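# Move the blue foam block or cardboard box into tote

## Task

Look for a blue foam block lying on this room's floor. If one exists, place it inside the tote near the door; if none exists, place the cardboard box inside that tote instead. The placed object must sit entirely within the tote with no part projecting past its rim, and it must stay there by itself once the robot lets go. The robot must not tip over or be left leaning.

## Robot and tools

Robot: a simulated Hello Robot Stretch 3 with a single arm. It has a two-wheeled base (0.33 m long, 0.34 m wide), a lift that slides up a mast, and a telescoping arm that reaches out to the robot's RIGHT side, ending in a wrist with yaw, pitch and roll and a two-finger gripper. The base cannot strafe; to move the gripper forward or back you drive the base. Spinning in place pivots about the point midway between the drive wheels, 0.05 m behind the front edge. With arm retracted and wrist folded, a spin sweeps a 0.28 m radius; an unfolded level wrist reaches beyond that.

Frames: the base frame has its origin on the floor between the drive wheels, x forward, y to the left, z up. hand_pose is reported in this frame, at the point where the closed fingertips meet. The odometry frame is the base frame as it stood when the scene began; heading is in radians, left positive, -3.142 to 3.142.

Tool execute_actions takes "actions", a list run in order. Each action may hold "robot" (a command, a list of up to 8 commands run one after another, or {"stop": true}), "steps" (1 to 450 control steps at 30 per second) and "until" (a condition that ends the action early). A bare {"steps": n} just waits; an empty list only reports. A command may contain:
- "base": exactly one of {"translate_m": d}, a relative drive in metres from where the base is when that command begins, forward positive, |d| at most 1; or {"rotate_rad": d}, a relative turn in place in radians, counter-clockwise (left) positive, |d| at most 3.2.
- "joints": absolute targets by name; unnamed joints keep their previous target. lift_m 0 to 1.1 (arm height on mast); arm_m 0 to 0.52 (extension); wrist_yaw_rad -1.345 to 4.42 (0 along the arm, positive toward the front, 3.0 folded over the base); wrist_pitch_rad -1.57 to 0.451 (negative tips fingers down); wrist_roll_rad -2.911 to 2.911; gripper_m -0.089 to 0.179 (bigger is wider; actual fingertip gap is 0.007 to 0.025 smaller, zero below 0.007); head_pan_rad -3.953 to 1.73 (0 ahead, positive left, -1.57 looks along the arm); head_tilt_rad -1.53 to 0.419 (negative looks down).
- "contact_limits": {"arm_m": effort percent 1 to 100}, the push at which the arm stops; lower is gentler, too low stops instantly. Applies until arm_m's next command.
- {"pause_s": s} inside a queue, up to 15 s.
Motions in one command start together and keep running across later actions. A new command overrides at once and throws away the rest of an older queue. One out-of-range value rejects the entire call.

"until" forms: {"robot": {"status": "ended"}} fires once nothing is moving and no queue runs; {"any": {"status": "ended"}} fires when any one motion or queue ends. Field tests look like "lift_m": [">", 0.3] or "base_status": ["!=", "moving"]; numbers compare as printed (three decimals, four for base values). Don't wait for exact equality, since "done" means within tolerance.

Tool zoom_image: "camera" is head_camera, nav_camera or wrist_camera; "region" is [x0, y0, x1, y1] in pixels of that camera's latest image, top-left origin, at most 504 by 504. Tool finished_scene takes "scene" (the current scene number) and is irreversible; call it only after all motion has ended and the object rests in the tote unaided.

Results: each shows one instant plus an image per camera. base_status gives progress as (translate_m done of goal). joint_goals, joint_status (moving, done, off_target, contact_stop, time_out, stopped, not_commanded, torque_fault), measured_speeds, refusals/queue/queue_left, and lines starting "refused:", "dropped:", "replaced:". robot.on_its_own appears when the robot changed a goal itself, a joint is slack or unpowered, or base_tilt has drifted 3 degrees or more (a warning of leaning). motor_effort is percent per motor (positive pushes toward higher values; bracket is the peak). lidar_m gives 12 distances from the base origin, 30-degree sectors starting straight ahead and going counter-clockwise (4th left, 7th behind, 10th right), in a plane 0.17 m up. wrist_depth_mm and head_depth_mm are 7x7 grids of median depth in mm.

Speed: the base is fast (0.30 m/s, 1.9 rad/s) only with lift_m below 0.30, arm_m below 0.03 and wrist_yaw_rad above 2.54; otherwise 0.10 m/s and 0.63 rad/s.

Gripper: close to a value below the object's width to grasp (lower squeezes harder, but the stall guard weakens an overly hard squeeze); open at least 0.02 above the touching value to release. Readings do not confirm a grasp; check with cameras.

Cautions: fold or unfold the wrist only with lift_m 0.32 to 0.95, wrist_pitch_rad -0.4 and roll near 0; once folded, lift may go to 0.25. With yaw below -0.4 keep pitch at -0.5 or lower. Arm pushes against something rigid above about 0.45 m gripper height can tip the robot; never push again right after a contact_stop. Don't drive while the gripper holds or presses on something fixed, and avoid snagging furniture, especially reversing. If tilted, reverse the last move in small steps, free the gripper, and lower lift_m to about 0.2. A stopped arm or lift goes slack until recommanded. Prolonged strain can switch a wrist servo off for 10 s. Avoid drops, slams and hard hits; loose objects may occasionally be nudged by outside forces.

Each tool is called after "Request:" by a JSON object that holds its "op" and its "data", one argument or row to a line.

## Session

Request:
{"op": "execute_actions", "data": {
  "actions": []
}}

Scene clock: 0.00 s.
robot.base_odometry: x=+0.000 y=+0.000 heading=+0.000 (m, m, rad; robot's odometry frame)
robot.turned_by_wheels: +0.000 (rad since the last result)
robot.turned_by_imu: +0.000 (rad since the last result)
robot.base_tilt: forward=+1.1 right=+0.5 (deg)
robot.lidar_m: 0.90 0.90 1.08 1.29 1.54 0.94 0.84 0.84 1.00 1.86 2.18 1.02
robot.head_depth_mm: 924 922 918 923 926 926 928 / 905 902 904 903 906 908 906 / 886 881 887 887 889 889 890 / 866 865 865 869 867 871 870 / 848 848 848 850 852 855 853 / 831 831 834 834 834 837 835 / 814 816 816 818 820 820 822
robot.base_status: not_commanded
robot.joint_positions: lift_m=+0.307 arm_m=+0.002 wrist_yaw_rad=+2.973 wrist_pitch_rad=-0.331 wrist_roll_rad=+0.011 gripper_m=+0.037 head_pan_rad=-0.002 head_tilt_rad=+0.003
robot.joint_goals: lift_m=+0.307 arm_m=+0.002 wrist_yaw_rad=+2.973 wrist_pitch_rad=-0.331 wrist_roll_rad=+0.011 gripper_m=+0.037 head_pan_rad=-0.002 head_tilt_rad=+0.003
robot.joint_status: lift_m=not_commanded arm_m=not_commanded wrist_yaw_rad=not_commanded wrist_pitch_rad=not_commanded wrist_roll_rad=not_commanded gripper_m=not_commanded head_pan_rad=not_commanded head_tilt_rad=not_commanded
robot.measured_speeds: translate_m=+0.000 rotate_rad=+0.000 lift_m=+0.000 arm_m=+0.000 wrist_yaw_rad=+0.000 wrist_pitch_rad=+0.000 wrist_roll_rad=+0.000 head_pan_rad=+0.000 head_tilt_rad=+0.000
robot: refusals=0 queue=idle queue_left=0
robot.motor_effort: left_wheel=+0 right_wheel=+1 lift_m=+23 arm_m=+0 wrist_yaw_rad=+0 wrist_pitch_rad=+6 wrist_roll_rad=+0 gripper_m=+0 head_pan_rad=+0 head_tilt_rad=+2 (%)
robot.hand_pose: x=+0.0180 y=+0.0841 z=+0.3398 quat_wxyz=(+0.175, +0.708, +0.057, +0.681) (m; robot's base frame)
robot.wrist_depth_mm: - - - - - 963 769 / - - - - - - 776 / - - - - - - 807 / 837 825 816 827 808 812 769 / 654 656 - 657 683 658 658 / 546 551 - 549 527 550 547 / 470 480 - - 466 468 473
pictures: head_camera (sideways: a quarter turn clockwise sets it upright), nav_camera (sideways: a quarter turn counterclockwise sets it upright), wrist_camera
Images, in order (width x height): head_camera 896x504, nav_camera 672x504, wrist_camera 644x364.

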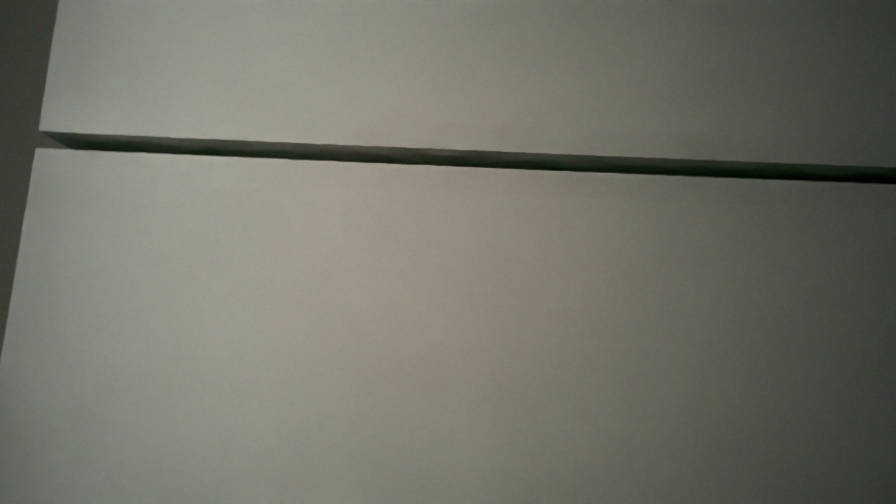

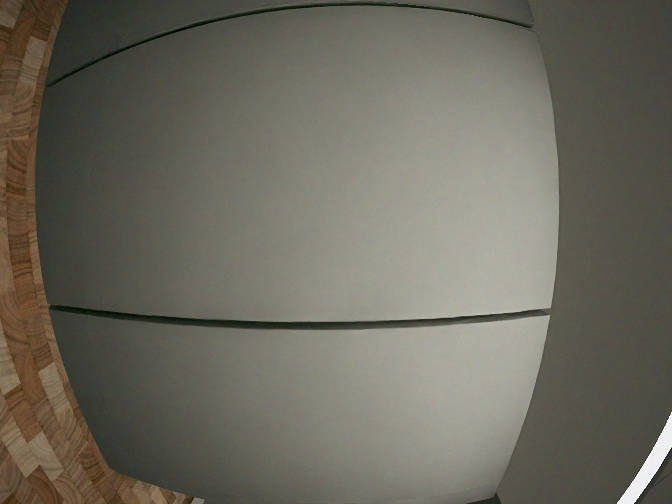

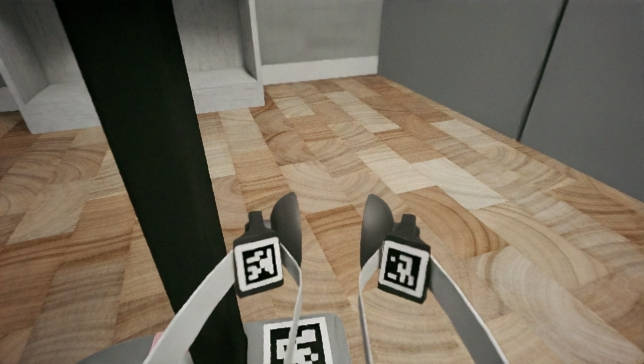

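Look around with the head.

Request:
{"op": "execute_actions", "data": {
  "actions": [
    {"robot":{"joints":{"head_pan_rad":-1.3,"head_tilt_rad":-0.6}},"steps":150,"until":{"robot":{"status":"ended"}}}
  ]
}}

Request:
{"op": "execute_actions", "data": {
  "actions": [
    {"robot":{"joints":{"head_pan_rad":-2.6,"head_tilt_rad":-0.6}},"steps":150,"until":{"robot":{"status":"ended"}}}
  ]
}}

Request:
{"op": "execute_actions", "data": {
  "actions": [
    {"robot":{"joints":{"head_pan_rad":1.5,"head_tilt_rad":-0.6}},"steps":250,"until":{"robot":{"status":"ended"}}}
  ]
}}

Scene clock: 1.80 s.
robot.base_odometry: x=+0.000 y=+0.000 heading=+0.000 (m, m, rad; robot's odometry frame)
robot.turned_by_wheels: +0.000 (rad since the last result)
robot.turned_by_imu: +0.000 (rad since the last result)
robot.base_tilt: forward=+1.1 right=+0.5 (deg)
robot.lidar_m: 0.90 0.90 1.08 1.29 1.54 0.94 0.84 0.84 1.00 1.85 2.17 1.02
robot.head_depth_mm: 1768 1956 2180 2333 1795 1456 1229 / 1795 1972 2207 2323 1784 1458 1226 / 1804 1998 2227 2304 1792 1452 1228 / 1825 2026 2268 2316 1779 1445 1227 / 1874 2078 2316 2317 1775 1447 1225 / 1893 2103 2365 2289 1762 1436 1222 / 1917 2124 2386 2291 1766 1435 1220
robot.base_status: not_commanded
robot.joint_positions: lift_m=+0.307 arm_m=+0.002 wrist_yaw_rad=+2.973 wrist_pitch_rad=-0.331 wrist_roll_rad=+0.011 gripper_m=+0.037 head_pan_rad=-1.293 head_tilt_rad=-0.592
robot.joint_goals: lift_m=+0.307 arm_m=+0.002 wrist_yaw_rad=+2.973 wrist_pitch_rad=-0.331 wrist_roll_rad=+0.011 gripper_m=+0.037 head_pan_rad=-1.300 head_tilt_rad=-0.600
robot.joint_status: lift_m=not_commanded arm_m=not_commanded wrist_yaw_rad=not_commanded wrist_pitch_rad=not_commanded wrist_roll_rad=not_commanded gripper_m=not_commanded head_pan_rad=done head_tilt_rad=done
robot.measured_speeds: translate_m=+0.000 rotate_rad=+0.000 lift_m=+0.000 arm_m=+0.000 wrist_yaw_rad=+0.000 wrist_pitch_rad=+0.000 wrist_roll_rad=+0.000 head_pan_rad=+0.000 head_tilt_rad=+0.000
robot: refusals=0 queue=done queue_left=0
robot.motor_effort: left_wheel=-1(0) right_wheel=+1(0) lift_m=+24(23) arm_m=+0(0) wrist_yaw_rad=-1(0) wrist_pitch_rad=+6(6) wrist_roll_rad=+0(0) gripper_m=+0(1) head_pan_rad=-4(42) head_tilt_rad=-2(26) (%)
robot.hand_pose: x=+0.0180 y=+0.0841 z=+0.3398 quat_wxyz=(+0.175, +0.708, +0.057, +0.681) (m; robot's base frame)
robot.wrist_depth_mm: - - - - - 992 773 / - - - - - - 759 / - - - - - - 790 / 829 809 830 823 824 830 767 / 659 664 - 657 684 653 654 / 550 549 - 551 528 551 548 / 468 491 - - 468 465 473
pictures: head_camera (sideways: a quarter turn clockwise sets it upright), nav_camera (sideways: a quarter turn counterclockwise sets it upright), wrist_camera
Images, in order (width x height): head_camera 896x504, nav_camera 672x504, wrist_camera 644x364.

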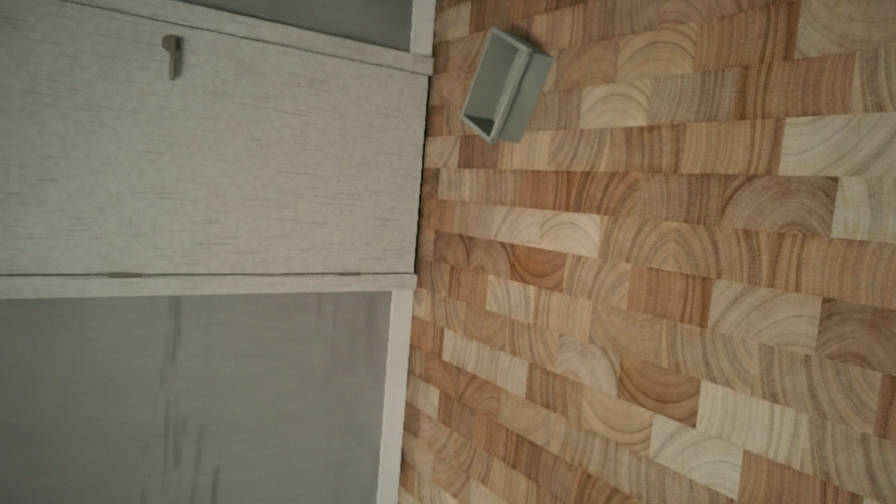

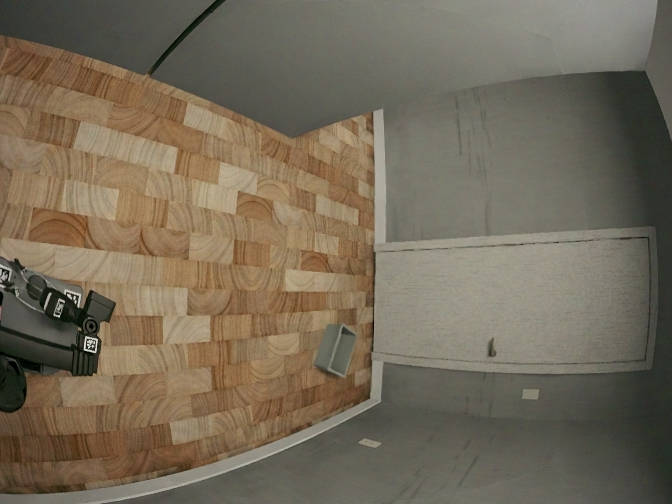

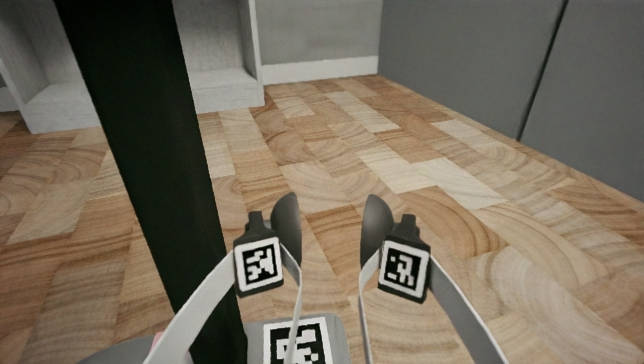

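Scene clock: 3.03 s.
robot.base_odometry: x=+0.000 y=+0.000 heading=+0.000 (m, m, rad; robot's odometry frame)
robot.turned_by_wheels: +0.000 (rad since the last result)
robot.turned_by_imu: +0.000 (rad since the last result)
robot.base_tilt: forward=+1.1 right=+0.4 (deg)
robot.lidar_m: 0.90 0.91 1.08 1.29 1.53 0.95 0.84 0.84 1.00 1.86 2.18 1.01
robot.head_depth_mm: 660 721 795 887 999 1150 1226 / 683 749 830 932 1061 1228 1228 / 708 783 870 980 1126 1315 1226 / 740 816 911 1037 1196 1374 1222 / 770 853 960 1101 1280 1408 1220 / 804 894 1010 1170 1382 1447 1216 / 840 944 1072 1250 1493 1447 1222
robot.base_status: not_commanded
robot.joint_positions: lift_m=+0.307 arm_m=+0.002 wrist_yaw_rad=+2.973 wrist_pitch_rad=-0.331 wrist_roll_rad=+0.011 gripper_m=+0.037 head_pan_rad=-2.593 head_tilt_rad=-0.592
robot.joint_goals: lift_m=+0.307 arm_m=+0.002 wrist_yaw_rad=+2.973 wrist_pitch_rad=-0.331 wrist_roll_rad=+0.011 gripper_m=+0.037 head_pan_rad=-2.600 head_tilt_rad=-0.600
robot.joint_status: lift_m=not_commanded arm_m=not_commanded wrist_yaw_rad=not_commanded wrist_pitch_rad=not_commanded wrist_roll_rad=not_commanded gripper_m=not_commanded head_pan_rad=done head_tilt_rad=done
robot.measured_speeds: translate_m=+0.000 rotate_rad=+0.000 lift_m=+0.000 arm_m=+0.000 wrist_yaw_rad=+0.000 wrist_pitch_rad=+0.000 wrist_roll_rad=+0.000 head_pan_rad=+0.000 head_tilt_rad=+0.000
robot: refusals=0 queue=done queue_left=0
robot.motor_effort: left_wheel=-1(0) right_wheel=+0(0) lift_m=+24(23) arm_m=+0(0) wrist_yaw_rad=+0(0) wrist_pitch_rad=+7(6) wrist_roll_rad=+0(1) gripper_m=+0(1) head_pan_rad=-4(44) head_tilt_rad=-2(2) (%)
robot.hand_pose: x=+0.0180 y=+0.0841 z=+0.3398 quat_wxyz=(+0.175, +0.708, +0.057, +0.681) (m; robot's base frame)
robot.wrist_depth_mm: - - - - - 967 755 / - - - - - - 771 / - - - - - - 797 / 835 799 826 819 826 812 770 / 665 654 - 667 690 656 653 / 551 551 - 545 526 549 544 / 470 486 - - 471 459 466
pictures: head_camera (sideways: a quarter turn clockwise sets it upright), nav_camera (sideways: a quarter turn counterclockwise sets it upright), wrist_camera
Images, in order (width x height): head_camera 896x504, nav_camera 672x504, wrist_camera 644x364.

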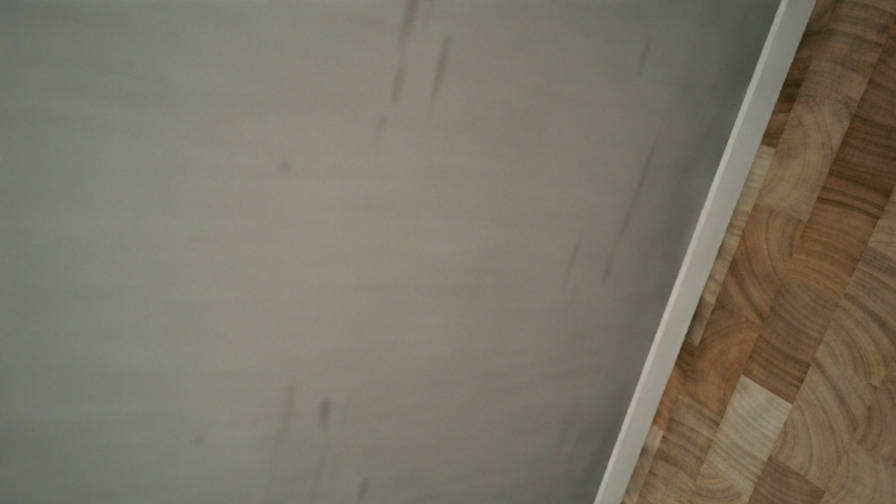

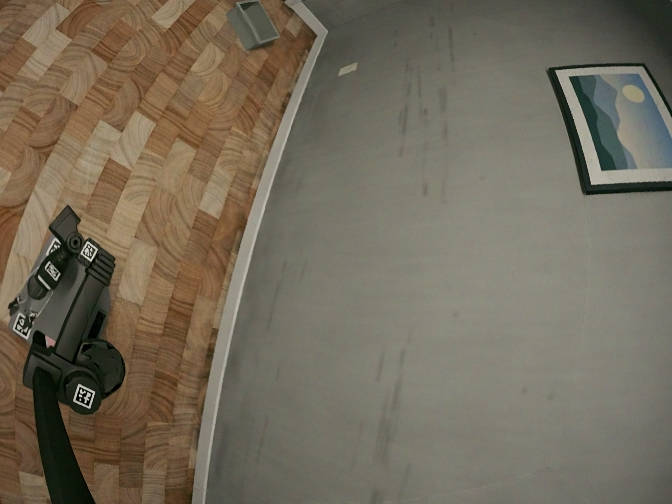

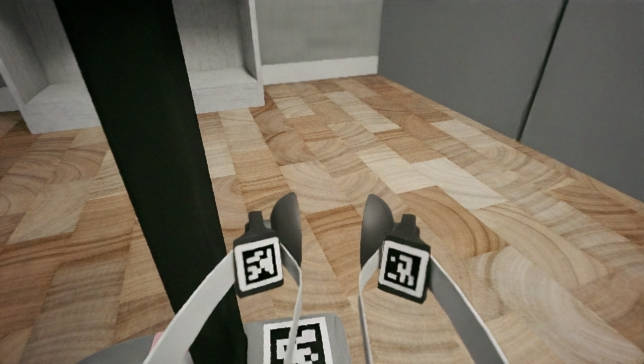

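Scene clock: 5.57 s.
robot.base_odometry: x=+0.000 y=+0.000 heading=+0.000 (m, m, rad; robot's odometry frame)
robot.turned_by_wheels: +0.000 (rad since the last result)
robot.turned_by_imu: +0.000 (rad since the last result)
robot.base_tilt: forward=+1.0 right=+0.5 (deg)
robot.lidar_m: 0.90 0.90 1.08 1.28 1.53 0.94 0.84 0.84 1.00 1.85 2.18 1.02
robot.head_depth_mm: 1423 1523 1583 1641 1688 1460 1235 / 1419 1586 1783 1987 1792 1455 1227 / 1392 1534 1726 1981 1782 1452 1223 / 1358 1495 1687 1916 1781 1454 1225 / 1326 1393 1562 1658 1694 1441 1221 / 1294 1377 1538 1646 1670 1449 1215 / 1268 1350 1497 1567 1639 1445 1248
robot.base_status: not_commanded
robot.joint_positions: lift_m=+0.307 arm_m=+0.002 wrist_yaw_rad=+2.973 wrist_pitch_rad=-0.331 wrist_roll_rad=+0.011 gripper_m=+0.037 head_pan_rad=+1.493 head_tilt_rad=-0.592
robot.joint_goals: lift_m=+0.307 arm_m=+0.002 wrist_yaw_rad=+2.973 wrist_pitch_rad=-0.331 wrist_roll_rad=+0.011 gripper_m=+0.037 head_pan_rad=+1.500 head_tilt_rad=-0.600
robot.joint_status: lift_m=not_commanded arm_m=not_commanded wrist_yaw_rad=not_commanded wrist_pitch_rad=not_commanded wrist_roll_rad=not_commanded gripper_m=not_commanded head_pan_rad=done head_tilt_rad=done
robot.measured_speeds: translate_m=+0.000 rotate_rad=+0.000 lift_m=+0.000 arm_m=+0.000 wrist_yaw_rad=+0.000 wrist_pitch_rad=+0.000 wrist_roll_rad=+0.000 head_pan_rad=+0.000 head_tilt_rad=+0.000
robot: refusals=0 queue=done queue_left=0
robot.motor_effort: left_wheel=+0(0) right_wheel=+0(1) lift_m=+23(23) arm_m=+0(0) wrist_yaw_rad=-1(1) wrist_pitch_rad=+6(6) wrist_roll_rad=+0(0) gripper_m=+0(0) head_pan_rad=+4(44) head_tilt_rad=-2(2) (%)
robot.hand_pose: x=+0.0180 y=+0.0841 z=+0.3398 quat_wxyz=(+0.175, +0.708, +0.057, +0.681) (m; robot's base frame)
robot.wrist_depth_mm: - - - - - 971 759 / - - - - - - 761 / - - - - - - 801 / 827 804 853 813 818 838 773 / 661 661 - 657 690 659 659 / 541 551 - 549 536 545 545 / 466 481 - - 468 468 466
pictures: head_camera (sideways: a quarter turn clockwise sets it upright), nav_camera (sideways: a quarter turn counterclockwise sets it upright), wrist_camera
Images, in order (width x height): head_camera 896x504, nav_camera 672x504, wrist_camera 644x364.

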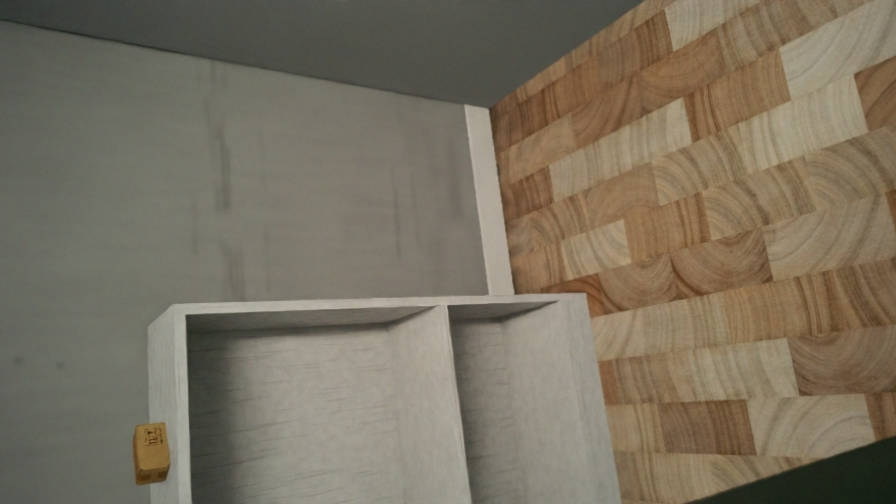

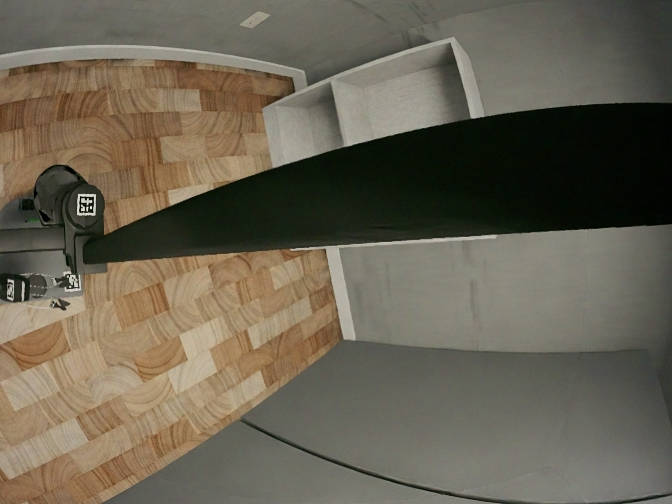

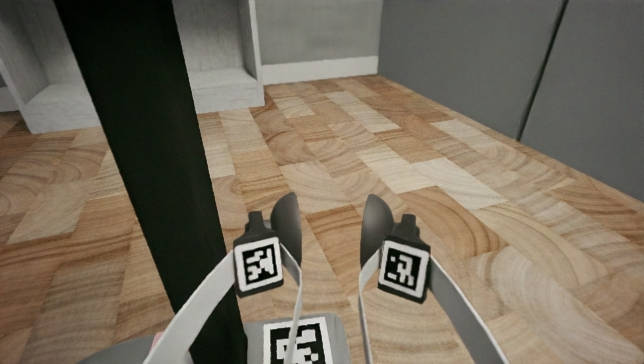

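Request:
{"op": "execute_actions", "data": {
  "actions": [
    {"robot":{"joints":{"head_pan_rad":-3.9,"head_tilt_rad":-0.7}},"steps":250,"until":{"robot":{"status":"ended"}}}
  ]
}}

Scene clock: 9.03 s.
robot.base_odometry: x=+0.000 y=+0.000 heading=+0.000 (m, m, rad; robot's odometry frame)
robot.turned_by_wheels: +0.000 (rad since the last result)
robot.turned_by_imu: +0.000 (rad since the last result)
robot.base_tilt: forward=+1.0 right=+0.5 (deg)
robot.lidar_m: 0.90 0.91 1.08 1.28 1.54 0.94 0.84 0.84 1.00 1.85 2.18 1.02
robot.head_depth_mm: 1362 - - - - - 1152 / 1456 1581 1571 1735 - - - / 1314 1504 1780 1948 1630 1380 1198 / 1154 1294 1478 1736 1617 1356 1170 / 1021 1136 1277 1461 1586 1359 1166 / 916 1012 1121 1264 1441 1360 1168 / 836 909 1000 1107 1245 1325 1169
robot.base_status: not_commanded
robot.joint_positions: lift_m=+0.307 arm_m=+0.002 wrist_yaw_rad=+2.973 wrist_pitch_rad=-0.331 wrist_roll_rad=+0.011 gripper_m=+0.037 head_pan_rad=-3.893 head_tilt_rad=-0.691
robot.joint_goals: lift_m=+0.307 arm_m=+0.002 wrist_yaw_rad=+2.973 wrist_pitch_rad=-0.331 wrist_roll_rad=+0.011 gripper_m=+0.037 head_pan_rad=-3.900 head_tilt_rad=-0.700
robot.joint_status: lift_m=not_commanded arm_m=not_commanded wrist_yaw_rad=not_commanded wrist_pitch_rad=not_commanded wrist_roll_rad=not_commanded gripper_m=not_commanded head_pan_rad=done head_tilt_rad=done
robot.measured_speeds: translate_m=+0.000 rotate_rad=+0.000 lift_m=+0.000 arm_m=+0.000 wrist_yaw_rad=+0.000 wrist_pitch_rad=+0.000 wrist_roll_rad=+0.000 head_pan_rad=+0.000 head_tilt_rad=+0.000
robot: refusals=0 queue=done queue_left=0
robot.motor_effort: left_wheel=+0(0) right_wheel=+0(1) lift_m=+23(23) arm_m=+0(0) wrist_yaw_rad=+0(0) wrist_pitch_rad=+6(6) wrist_roll_rad=+0(0) gripper_m=-1(1) head_pan_rad=-4(43) head_tilt_rad=-3(12) (%)
robot.hand_pose: x=+0.0180 y=+0.0841 z=+0.3398 quat_wxyz=(+0.175, +0.708, +0.057, +0.681) (m; robot's base frame)
robot.wrist_depth_mm: - - - - - 990 746 / - - - - - - 785 / - - - - - - 788 / 848 810 830 821 807 825 788 / 665 660 - 660 678 650 653 / 544 548 - 547 526 543 544 / 475 481 - - 476 465 470
pictures: head_camera (sideways: a quarter turn clockwise sets it upright), nav_camera (sideways: a quarter turn counterclockwise sets it upright), wrist_camera
Images, in order (width x height): head_camera 896x504, nav_camera 672x504, wrist_camera 644x364.

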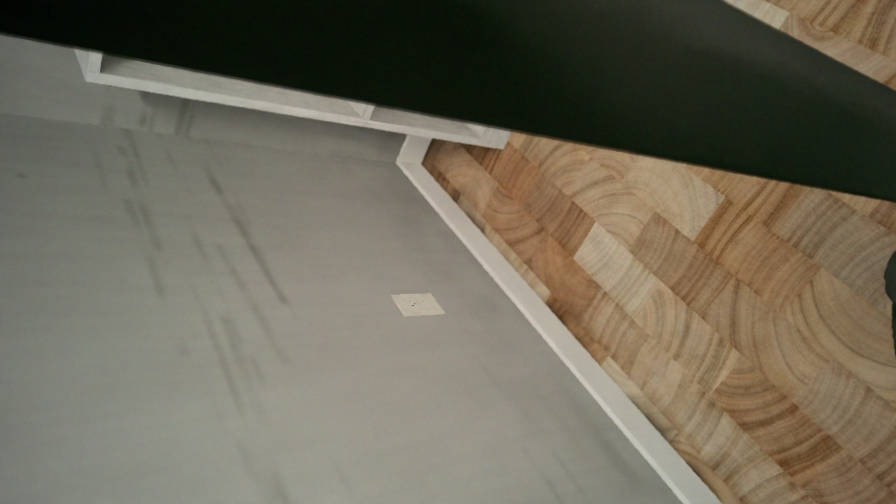

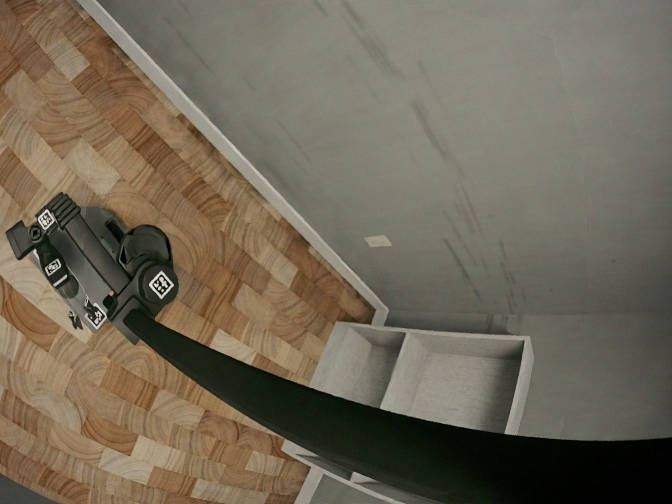

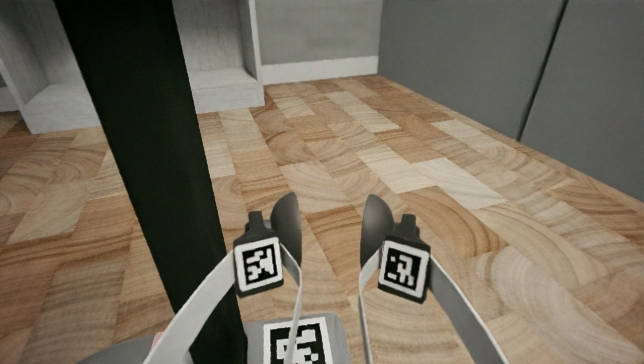

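Request:
{"op": "execute_actions", "data": {
  "actions": [
    {"robot":[{"joints":{"lift_m":0.27,"head_pan_rad":1.0,"head_tilt_rad":-0.6}},{"base":{"rotate_rad":-1.76}},{"base":{"translate_m":1.0}},{"base":{"translate_m":0.35}}],"steps":450,"until":{"robot":{"status":"ended"}}}
  ]
}}

Scene clock: 23.00 s.
robot.base_odometry: x=-0.254 y=-1.326 heading=-1.760 (m, m, rad; robot's odometry frame)
robot.turned_by_wheels: -1.760 (rad since the last result)
robot.turned_by_imu: -1.780 (rad since the last result)
robot.base_tilt: forward=+1.1 right=+0.5 (deg)
robot.lidar_m: 0.51 0.91 1.00 1.54 1.48 1.55 2.36 0.83 0.40 0.32 0.31 0.34
robot.head_depth_mm: 774 838 915 1008 1128 1274 1219 / 823 894 986 1097 1237 1373 1221 / 880 964 1069 1198 1380 1435 1219 / 946 1042 1167 1326 1539 1437 1211 / 1015 1133 1284 1489 1659 1433 1216 / 1129 1276 1459 1719 1752 1428 1213 / 1237 1416 1646 1976 1740 1431 1207
robot.base_status: done (translate_m +0.3500 of +0.3500)
robot.joint_positions: lift_m=+0.270 arm_m=+0.002 wrist_yaw_rad=+2.973 wrist_pitch_rad=-0.332 wrist_roll_rad=+0.011 gripper_m=+0.037 head_pan_rad=+0.993 head_tilt_rad=-0.605
robot.joint_goals: lift_m=+0.270 arm_m=+0.002 wrist_yaw_rad=+2.973 wrist_pitch_rad=-0.332 wrist_roll_rad=+0.011 gripper_m=+0.037 head_pan_rad=+1.000 head_tilt_rad=-0.600
robot.joint_status: lift_m=done arm_m=not_commanded wrist_yaw_rad=not_commanded wrist_pitch_rad=not_commanded wrist_roll_rad=not_commanded gripper_m=not_commanded head_pan_rad=done head_tilt_rad=done
robot.measured_speeds: translate_m=+0.000 rotate_rad=+0.000 lift_m=+0.000 arm_m=+0.000 wrist_yaw_rad=+0.000 wrist_pitch_rad=+0.000 wrist_roll_rad=+0.000 head_pan_rad=+0.000 head_tilt_rad=+0.000
robot: refusals=0 queue=done queue_left=0
robot.motor_effort: left_wheel=+2(10) right_wheel=-2(8) lift_m=+21(24) arm_m=+0(0) wrist_yaw_rad=+0(0) wrist_pitch_rad=+7(7) wrist_roll_rad=+0(0) gripper_m=-2(0) head_pan_rad=+4(44) head_tilt_rad=+2(11) (%)
robot.hand_pose: x=+0.0180 y=+0.0840 z=+0.3026 quat_wxyz=(+0.176, +0.708, +0.057, +0.681) (m; robot's base frame)
robot.wrist_depth_mm: - - - - - 879 712 / - - - - - 917 741 / - - - - - 904 773 / 759 734 755 738 626 633 743 / 600 606 - 597 605 531 594 / 502 501 - 510 474 369 470 / 443 - - - 426 417 428
pictures: head_camera (sideways: a quarter turn clockwise sets it upright), nav_camera (sideways: a quarter turn counterclockwise sets it upright), wrist_camera
Images, in order (width x height): head_camera 896x504, nav_camera 672x504, wrist_camera 644x364.

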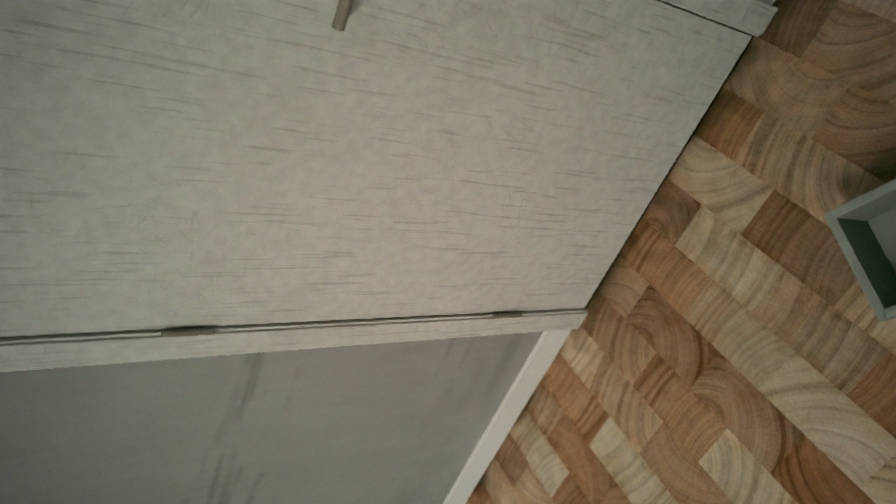

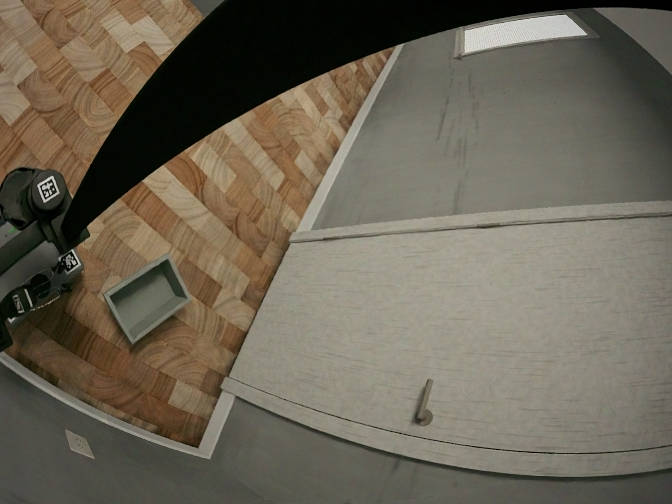

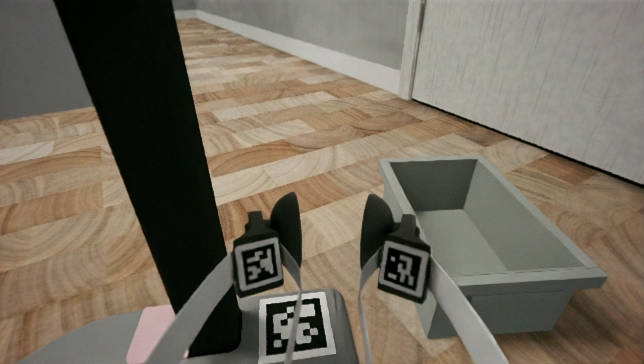

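Request:
{"op": "execute_actions", "data": {
  "actions": [
    {"robot":{"joints":{"head_pan_rad":1.7,"head_tilt_rad":-0.5}},"steps":250,"until":{"robot":{"status":"ended"}}}
  ]
}}

Scene clock: 24.40 s.
robot.base_odometry: x=-0.254 y=-1.326 heading=-1.760 (m, m, rad; robot's odometry frame)
robot.turned_by_wheels: +0.000 (rad since the last result)
robot.turned_by_imu: +0.000 (rad since the last result)
robot.base_tilt: forward=+1.1 right=+0.5 (deg)
robot.lidar_m: 0.51 0.91 1.00 1.55 1.47 1.54 2.34 0.82 0.40 0.32 0.31 0.34
robot.head_depth_mm: 1571 1611 1659 1723 1779 1566 1289 / 1932 1995 2081 2180 1979 1550 1290 / 2461 2637 2767 2569 1962 1547 1288 / 3593 3825 3712 2676 1943 1543 1286 / 3794 - - 2661 1957 1544 1280 / 3738 3979 3834 2529 1800 1542 - / 1160 1225 - - - - -
robot.base_status: done (translate_m +0.3500 of +0.3500)
robot.joint_positions: lift_m=+0.270 arm_m=+0.002 wrist_yaw_rad=+2.973 wrist_pitch_rad=-0.332 wrist_roll_rad=+0.011 gripper_m=+0.037 head_pan_rad=+1.693 head_tilt_rad=-0.508
robot.joint_goals: lift_m=+0.270 arm_m=+0.002 wrist_yaw_rad=+2.973 wrist_pitch_rad=-0.332 wrist_roll_rad=+0.011 gripper_m=+0.037 head_pan_rad=+1.700 head_tilt_rad=-0.500
robot.joint_status: lift_m=done arm_m=not_commanded wrist_yaw_rad=not_commanded wrist_pitch_rad=not_commanded wrist_roll_rad=not_commanded gripper_m=not_commanded head_pan_rad=done head_tilt_rad=done
robot.measured_speeds: translate_m=+0.000 rotate_rad=+0.000 lift_m=+0.000 arm_m=+0.000 wrist_yaw_rad=+0.000 wrist_pitch_rad=+0.000 wrist_roll_rad=+0.000 head_pan_rad=+0.000 head_tilt_rad=+0.000
robot: refusals=0 queue=done queue_left=0
robot.motor_effort: left_wheel=+2(2) right_wheel=-1(3) lift_m=+21(21) arm_m=+0(0) wrist_yaw_rad=+0(0) wrist_pitch_rad=+7(7) wrist_roll_rad=+0(0) gripper_m=+1(0) head_pan_rad=+4(41) head_tilt_rad=+4(10) (%)
robot.hand_pose: x=+0.0180 y=+0.0840 z=+0.3026 quat_wxyz=(+0.176, +0.708, +0.057, +0.681) (m; robot's base frame)
robot.wrist_depth_mm: - - - - - 878 716 / - - - - - 898 730 / - - - - - 922 762 / 751 747 766 757 607 639 731 / 611 606 - 607 592 528 597 / 505 505 - 517 469 372 469 / 444 - - - 425 417 434
pictures: head_camera (sideways: a quarter turn clockwise sets it upright), nav_camera (sideways: a quarter turn counterclockwise sets it upright), wrist_camera
Images, in order (width x height): head_camera 896x504, nav_camera 672x504, wrist_camera 644x364.

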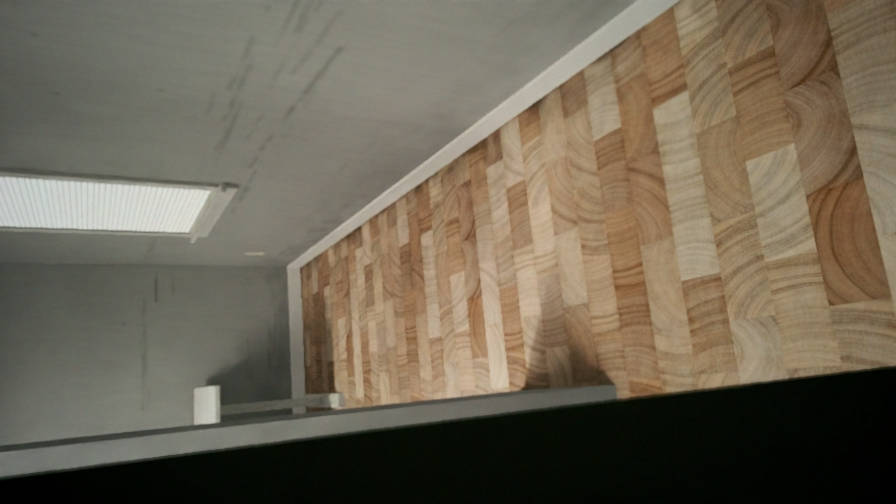

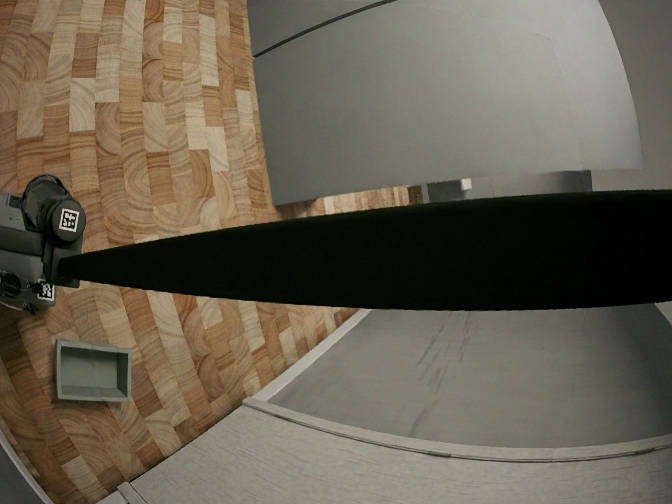

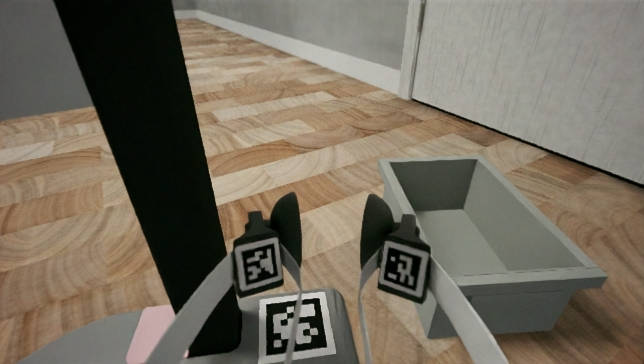

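Request:
{"op": "execute_actions", "data": {
  "actions": [
    {"robot":[{"base":{"translate_m":-0.15},"joints":{"head_pan_rad":0.6,"head_tilt_rad":-0.5}},{"base":{"rotate_rad":1.66}},{"base":{"translate_m":1.0}},{"base":{"translate_m":0.6}}],"steps":450,"until":{"robot":{"status":"ended"}}}
  ]
}}

Scene clock: 39.53 s.
robot.base_odometry: x=+1.366 y=-1.338 heading=-0.100 (m, m, rad; robot's odometry frame)
robot.turned_by_wheels: +1.660 (rad since the last result)
robot.turned_by_imu: +1.683 (rad since the last result)
robot.base_tilt: forward=+1.0 right=+0.5 (deg)
robot.lidar_m: 1.12 2.42 0.44 0.37 0.37 2.26 1.91 1.25 0.71 0.60 0.60 0.68
robot.head_depth_mm: 2342 2500 2731 2733 1986 1564 1298 / 2422 2600 2517 2599 1978 1562 1291 / 2492 2689 2933 2681 1980 1549 1289 / 2588 2786 3096 2667 1960 1547 1285 / 2677 2859 3227 2654 1954 1543 1283 / 2798 2986 3274 2649 1944 1535 1280 / 2892 3132 3524 2628 1936 1537 1274
robot.base_status: done (translate_m +0.6000 of +0.6000)
robot.joint_positions: lift_m=+0.270 arm_m=+0.002 wrist_yaw_rad=+2.973 wrist_pitch_rad=-0.332 wrist_roll_rad=+0.011 gripper_m=+0.037 head_pan_rad=+0.607 head_tilt_rad=-0.506
robot.joint_goals: lift_m=+0.270 arm_m=+0.002 wrist_yaw_rad=+2.973 wrist_pitch_rad=-0.332 wrist_roll_rad=+0.011 gripper_m=+0.037 head_pan_rad=+0.600 head_tilt_rad=-0.500
robot.joint_status: lift_m=done arm_m=not_commanded wrist_yaw_rad=not_commanded wrist_pitch_rad=not_commanded wrist_roll_rad=not_commanded gripper_m=not_commanded head_pan_rad=done head_tilt_rad=done
robot.measured_speeds: translate_m=+0.000 rotate_rad=+0.000 lift_m=+0.000 arm_m=+0.000 wrist_yaw_rad=+0.000 wrist_pitch_rad=+0.000 wrist_roll_rad=+0.000 head_pan_rad=+0.000 head_tilt_rad=+0.000
robot: refusals=0 queue=done queue_left=0
robot.motor_effort: left_wheel=-2(7) right_wheel=+3(12) lift_m=+21(21) arm_m=+0(0) wrist_yaw_rad=+0(0) wrist_pitch_rad=+7(7) wrist_roll_rad=+0(0) gripper_m=+0(1) head_pan_rad=-4(43) head_tilt_rad=+3(3) (%)
robot.hand_pose: x=+0.0180 y=+0.0839 z=+0.3026 quat_wxyz=(+0.176, +0.708, +0.057, +0.681) (m; robot's base frame)
robot.wrist_depth_mm: 299 - 362 404 - - - / 317 - 389 442 - - - / 342 - 423 476 - - - / 368 384 463 530 756 749 753 / 559 422 - 584 623 604 602 / 503 469 - 518 486 504 503 / 448 - - - 430 430 434
pictures: head_camera (sideways: a quarter turn clockwise sets it upright), nav_camera (sideways: a quarter turn counterclockwise sets it upright), wrist_camera
Images, in order (width x height): head_camera 896x504, nav_camera 672x504, wrist_camera 644x364.

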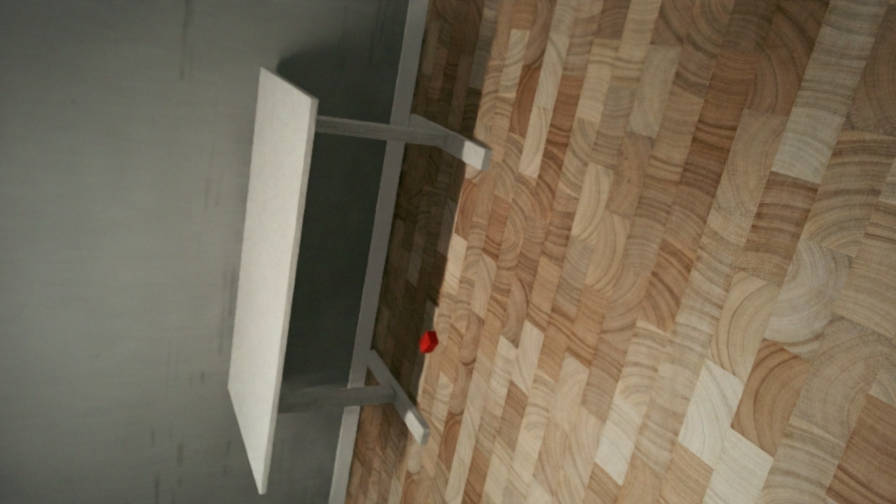

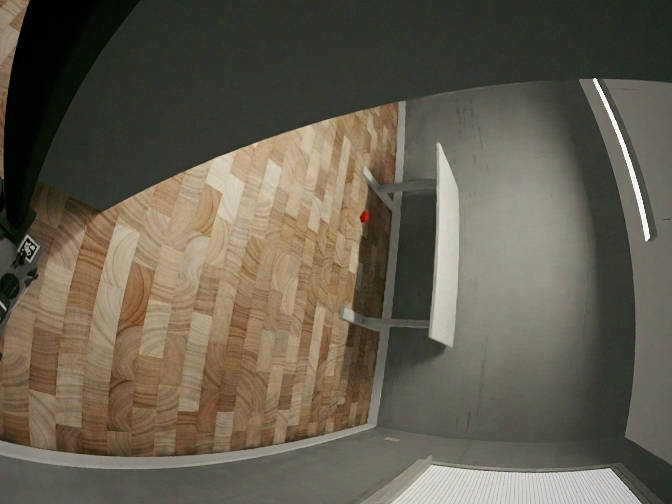

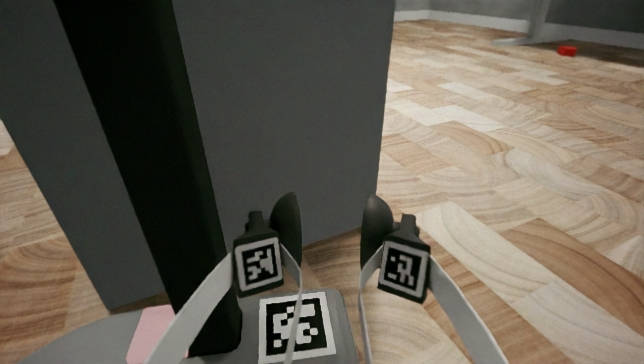

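Red block only so far. Go further to see behind the partition.

Request:
{"op": "execute_actions", "data": {
  "actions": [
    {"robot":[{"base":{"rotate_rad":0.3},"joints":{"head_pan_rad":1.4,"head_tilt_rad":-0.5}},{"base":{"translate_m":0.7}}],"steps":450,"until":{"robot":{"status":"ended"}}}
  ]
}}

Scene clock: 45.27 s.
robot.base_odometry: x=+2.053 y=-1.199 heading=+0.200 (m, m, rad; robot's odometry frame)
robot.turned_by_wheels: +0.300 (rad since the last result)
robot.turned_by_imu: +0.305 (rad since the last result)
robot.base_tilt: forward=+1.1 right=+0.5 (deg)
robot.lidar_m: 1.72 2.25 2.92 2.23 1.24 0.56 2.27 0.84 0.62 0.59 0.62 0.84
robot.head_depth_mm: 2827 3034 3419 2692 1979 1567 1293 / 2767 2908 3276 2697 1979 1557 1290 / 2716 2901 3314 2697 1953 1556 1284 / 2716 2882 3249 2665 1959 1551 1287 / 2665 2858 3191 2650 1955 1549 1285 / 2636 2821 3081 2644 1939 1545 1276 / 2588 2682 2150 2269 1898 1532 1278
robot.base_status: done (translate_m +0.7000 of +0.7000)
robot.joint_positions: lift_m=+0.270 arm_m=+0.002 wrist_yaw_rad=+2.973 wrist_pitch_rad=-0.332 wrist_roll_rad=+0.011 gripper_m=+0.037 head_pan_rad=+1.393 head_tilt_rad=-0.506
robot.joint_goals: lift_m=+0.270 arm_m=+0.002 wrist_yaw_rad=+2.973 wrist_pitch_rad=-0.332 wrist_roll_rad=+0.011 gripper_m=+0.037 head_pan_rad=+1.400 head_tilt_rad=-0.500
robot.joint_status: lift_m=done arm_m=not_commanded wrist_yaw_rad=not_commanded wrist_pitch_rad=not_commanded wrist_roll_rad=not_commanded gripper_m=not_commanded head_pan_rad=done head_tilt_rad=done
robot.measured_speeds: translate_m=+0.000 rotate_rad=+0.000 lift_m=+0.000 arm_m=+0.000 wrist_yaw_rad=+0.000 wrist_pitch_rad=+0.000 wrist_roll_rad=+0.000 head_pan_rad=+0.000 head_tilt_rad=+0.000
robot: refusals=0 queue=done queue_left=0
robot.motor_effort: left_wheel=-2(9) right_wheel=+3(12) lift_m=+21(21) arm_m=+0(1) wrist_yaw_rad=+0(0) wrist_pitch_rad=+7(7) wrist_roll_rad=+1(0) gripper_m=-1(0) head_pan_rad=+4(44) head_tilt_rad=+3(3) (%)
robot.hand_pose: x=+0.0180 y=+0.0839 z=+0.3026 quat_wxyz=(+0.176, +0.708, +0.057, +0.681) (m; robot's base frame)
robot.wrist_depth_mm: - - - - - - - / - - - - - - - / 834 - - - - - - / 647 723 766 759 766 738 752 / 560 599 - 600 634 605 596 / 506 504 - 514 487 504 498 / 443 - - - 434 430 433
pictures: head_camera (sideways: a quarter turn clockwise sets it upright), nav_camera (sideways: a quarter turn counterclockwise sets it upright), wrist_camera
Images, in order (width x height): head_camera 896x504, nav_camera 672x504, wrist_camera 644x364.

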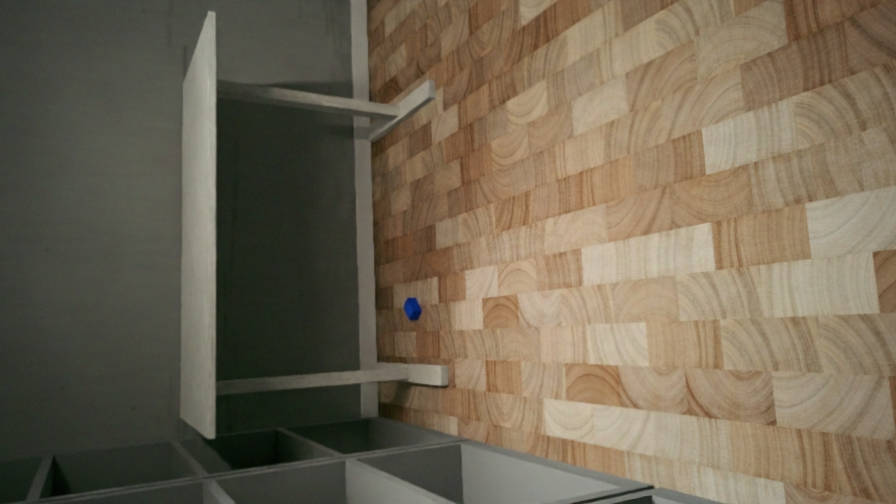

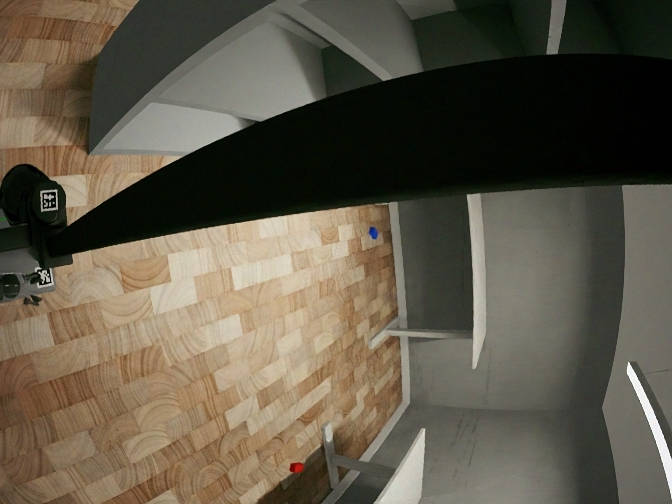

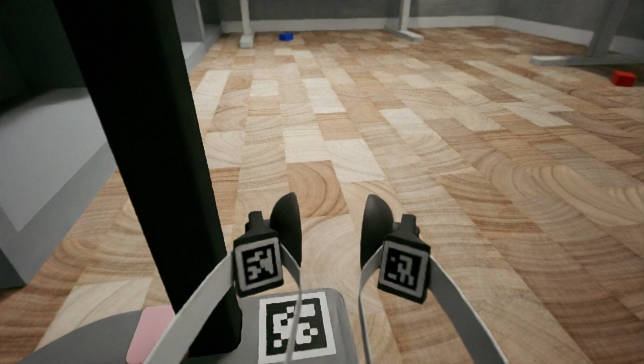

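Request:
{"op": "execute_actions", "data": {
  "actions": [
    {"robot":[{"base":{"translate_m":0.2},"joints":{"head_pan_rad":-1.57,"head_tilt_rad":-1.0}},{"base":{"rotate_rad":1.57}},{"base":{"translate_m":1.0}},{"base":{"translate_m":0.95}},{"base":{"rotate_rad":1.57}}],"steps":450,"until":{"robot":{"status":"ended"}}},
    {"steps":200,"until":{"robot":{"status":"ended"}}}
  ]
}}

Scene clock: 63.37 s.
robot.base_odometry: x=+1.863 y=+0.752 heading=-2.944 (m, m, rad; robot's odometry frame)
robot.turned_by_wheels: +3.140 (rad since the last result)
robot.turned_by_imu: +3.184 (rad since the last result)
robot.base_tilt: forward=+1.1 right=+0.6 (deg)
robot.lidar_m: 0.89 0.87 0.87 2.56 2.17 2.03 1.55 1.14 1.26 1.22 0.83 0.66
robot.head_depth_mm: 645 530 1599 1530 1345 1206 1096 / 645 531 1610 1523 1343 1207 - / 646 532 1627 1531 1344 1226 - / 648 532 1646 1523 1348 1231 - / 648 533 1633 1531 1343 1211 1096 / 647 533 1171 1430 1319 1209 1096 / 649 534 1102 1506 1355 1214 1097
robot.base_status: done (rotate_rad +1.5699 of +1.5700)
robot.joint_positions: lift_m=+0.270 arm_m=+0.002 wrist_yaw_rad=+2.973 wrist_pitch_rad=-0.332 wrist_roll_rad=+0.011 gripper_m=+0.037 head_pan_rad=-1.564 head_tilt_rad=-0.988
robot.joint_goals: lift_m=+0.270 arm_m=+0.002 wrist_yaw_rad=+2.973 wrist_pitch_rad=-0.332 wrist_roll_rad=+0.011 gripper_m=+0.037 head_pan_rad=-1.570 head_tilt_rad=-1.000
robot.joint_status: lift_m=done arm_m=not_commanded wrist_yaw_rad=not_commanded wrist_pitch_rad=not_commanded wrist_roll_rad=not_commanded gripper_m=not_commanded head_pan_rad=done head_tilt_rad=done
robot.measured_speeds: translate_m=+0.000 rotate_rad=+0.000 lift_m=+0.000 arm_m=+0.000 wrist_yaw_rad=+0.000 wrist_pitch_rad=+0.000 wrist_roll_rad=+0.000 head_pan_rad=+0.000 head_tilt_rad=+0.000
robot: refusals=0 queue=done queue_left=0
robot.motor_effort: left_wheel=-2(9) right_wheel=+3(13) lift_m=+21(20) arm_m=-1(1) wrist_yaw_rad=-1(0) wrist_pitch_rad=+7(7) wrist_roll_rad=+0(0) gripper_m=+1(1) head_pan_rad=-3(43) head_tilt_rad=-4(26) (%)
robot.hand_pose: x=+0.0180 y=+0.0839 z=+0.3026 quat_wxyz=(+0.176, +0.708, +0.057, +0.681) (m; robot's base frame)
robot.wrist_depth_mm: - - - - - - 670 / - - - - - - 718 / - - - - - 868 770 / 761 736 759 761 754 760 661 / 602 599 - 610 624 601 583 / 499 503 - 513 487 503 496 / 446 - - - 432 427 430
pictures: head_camera (sideways: a quarter turn clockwise sets it upright), nav_camera (sideways: a quarter turn counterclockwise sets it upright), wrist_camera
Images, in order (width x height): head_camera 896x504, nav_camera 672x504, wrist_camera 644x364.

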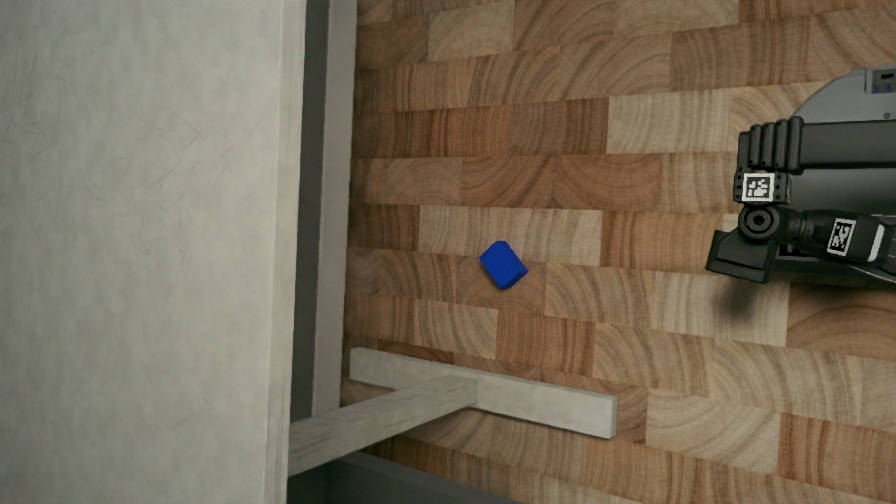

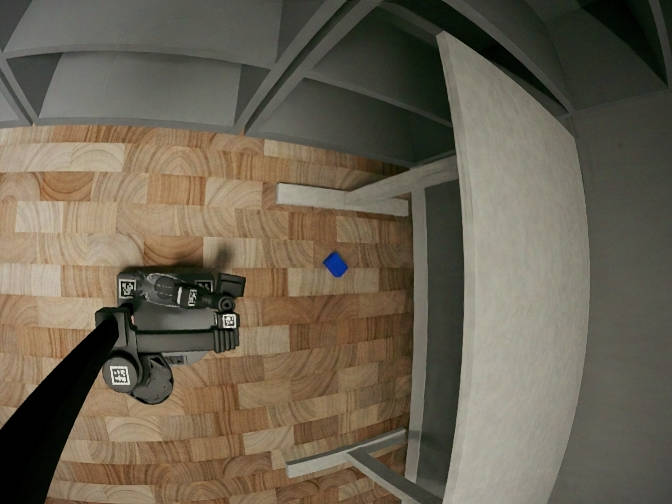

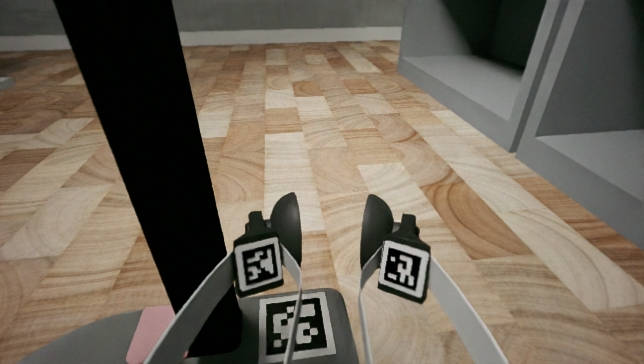

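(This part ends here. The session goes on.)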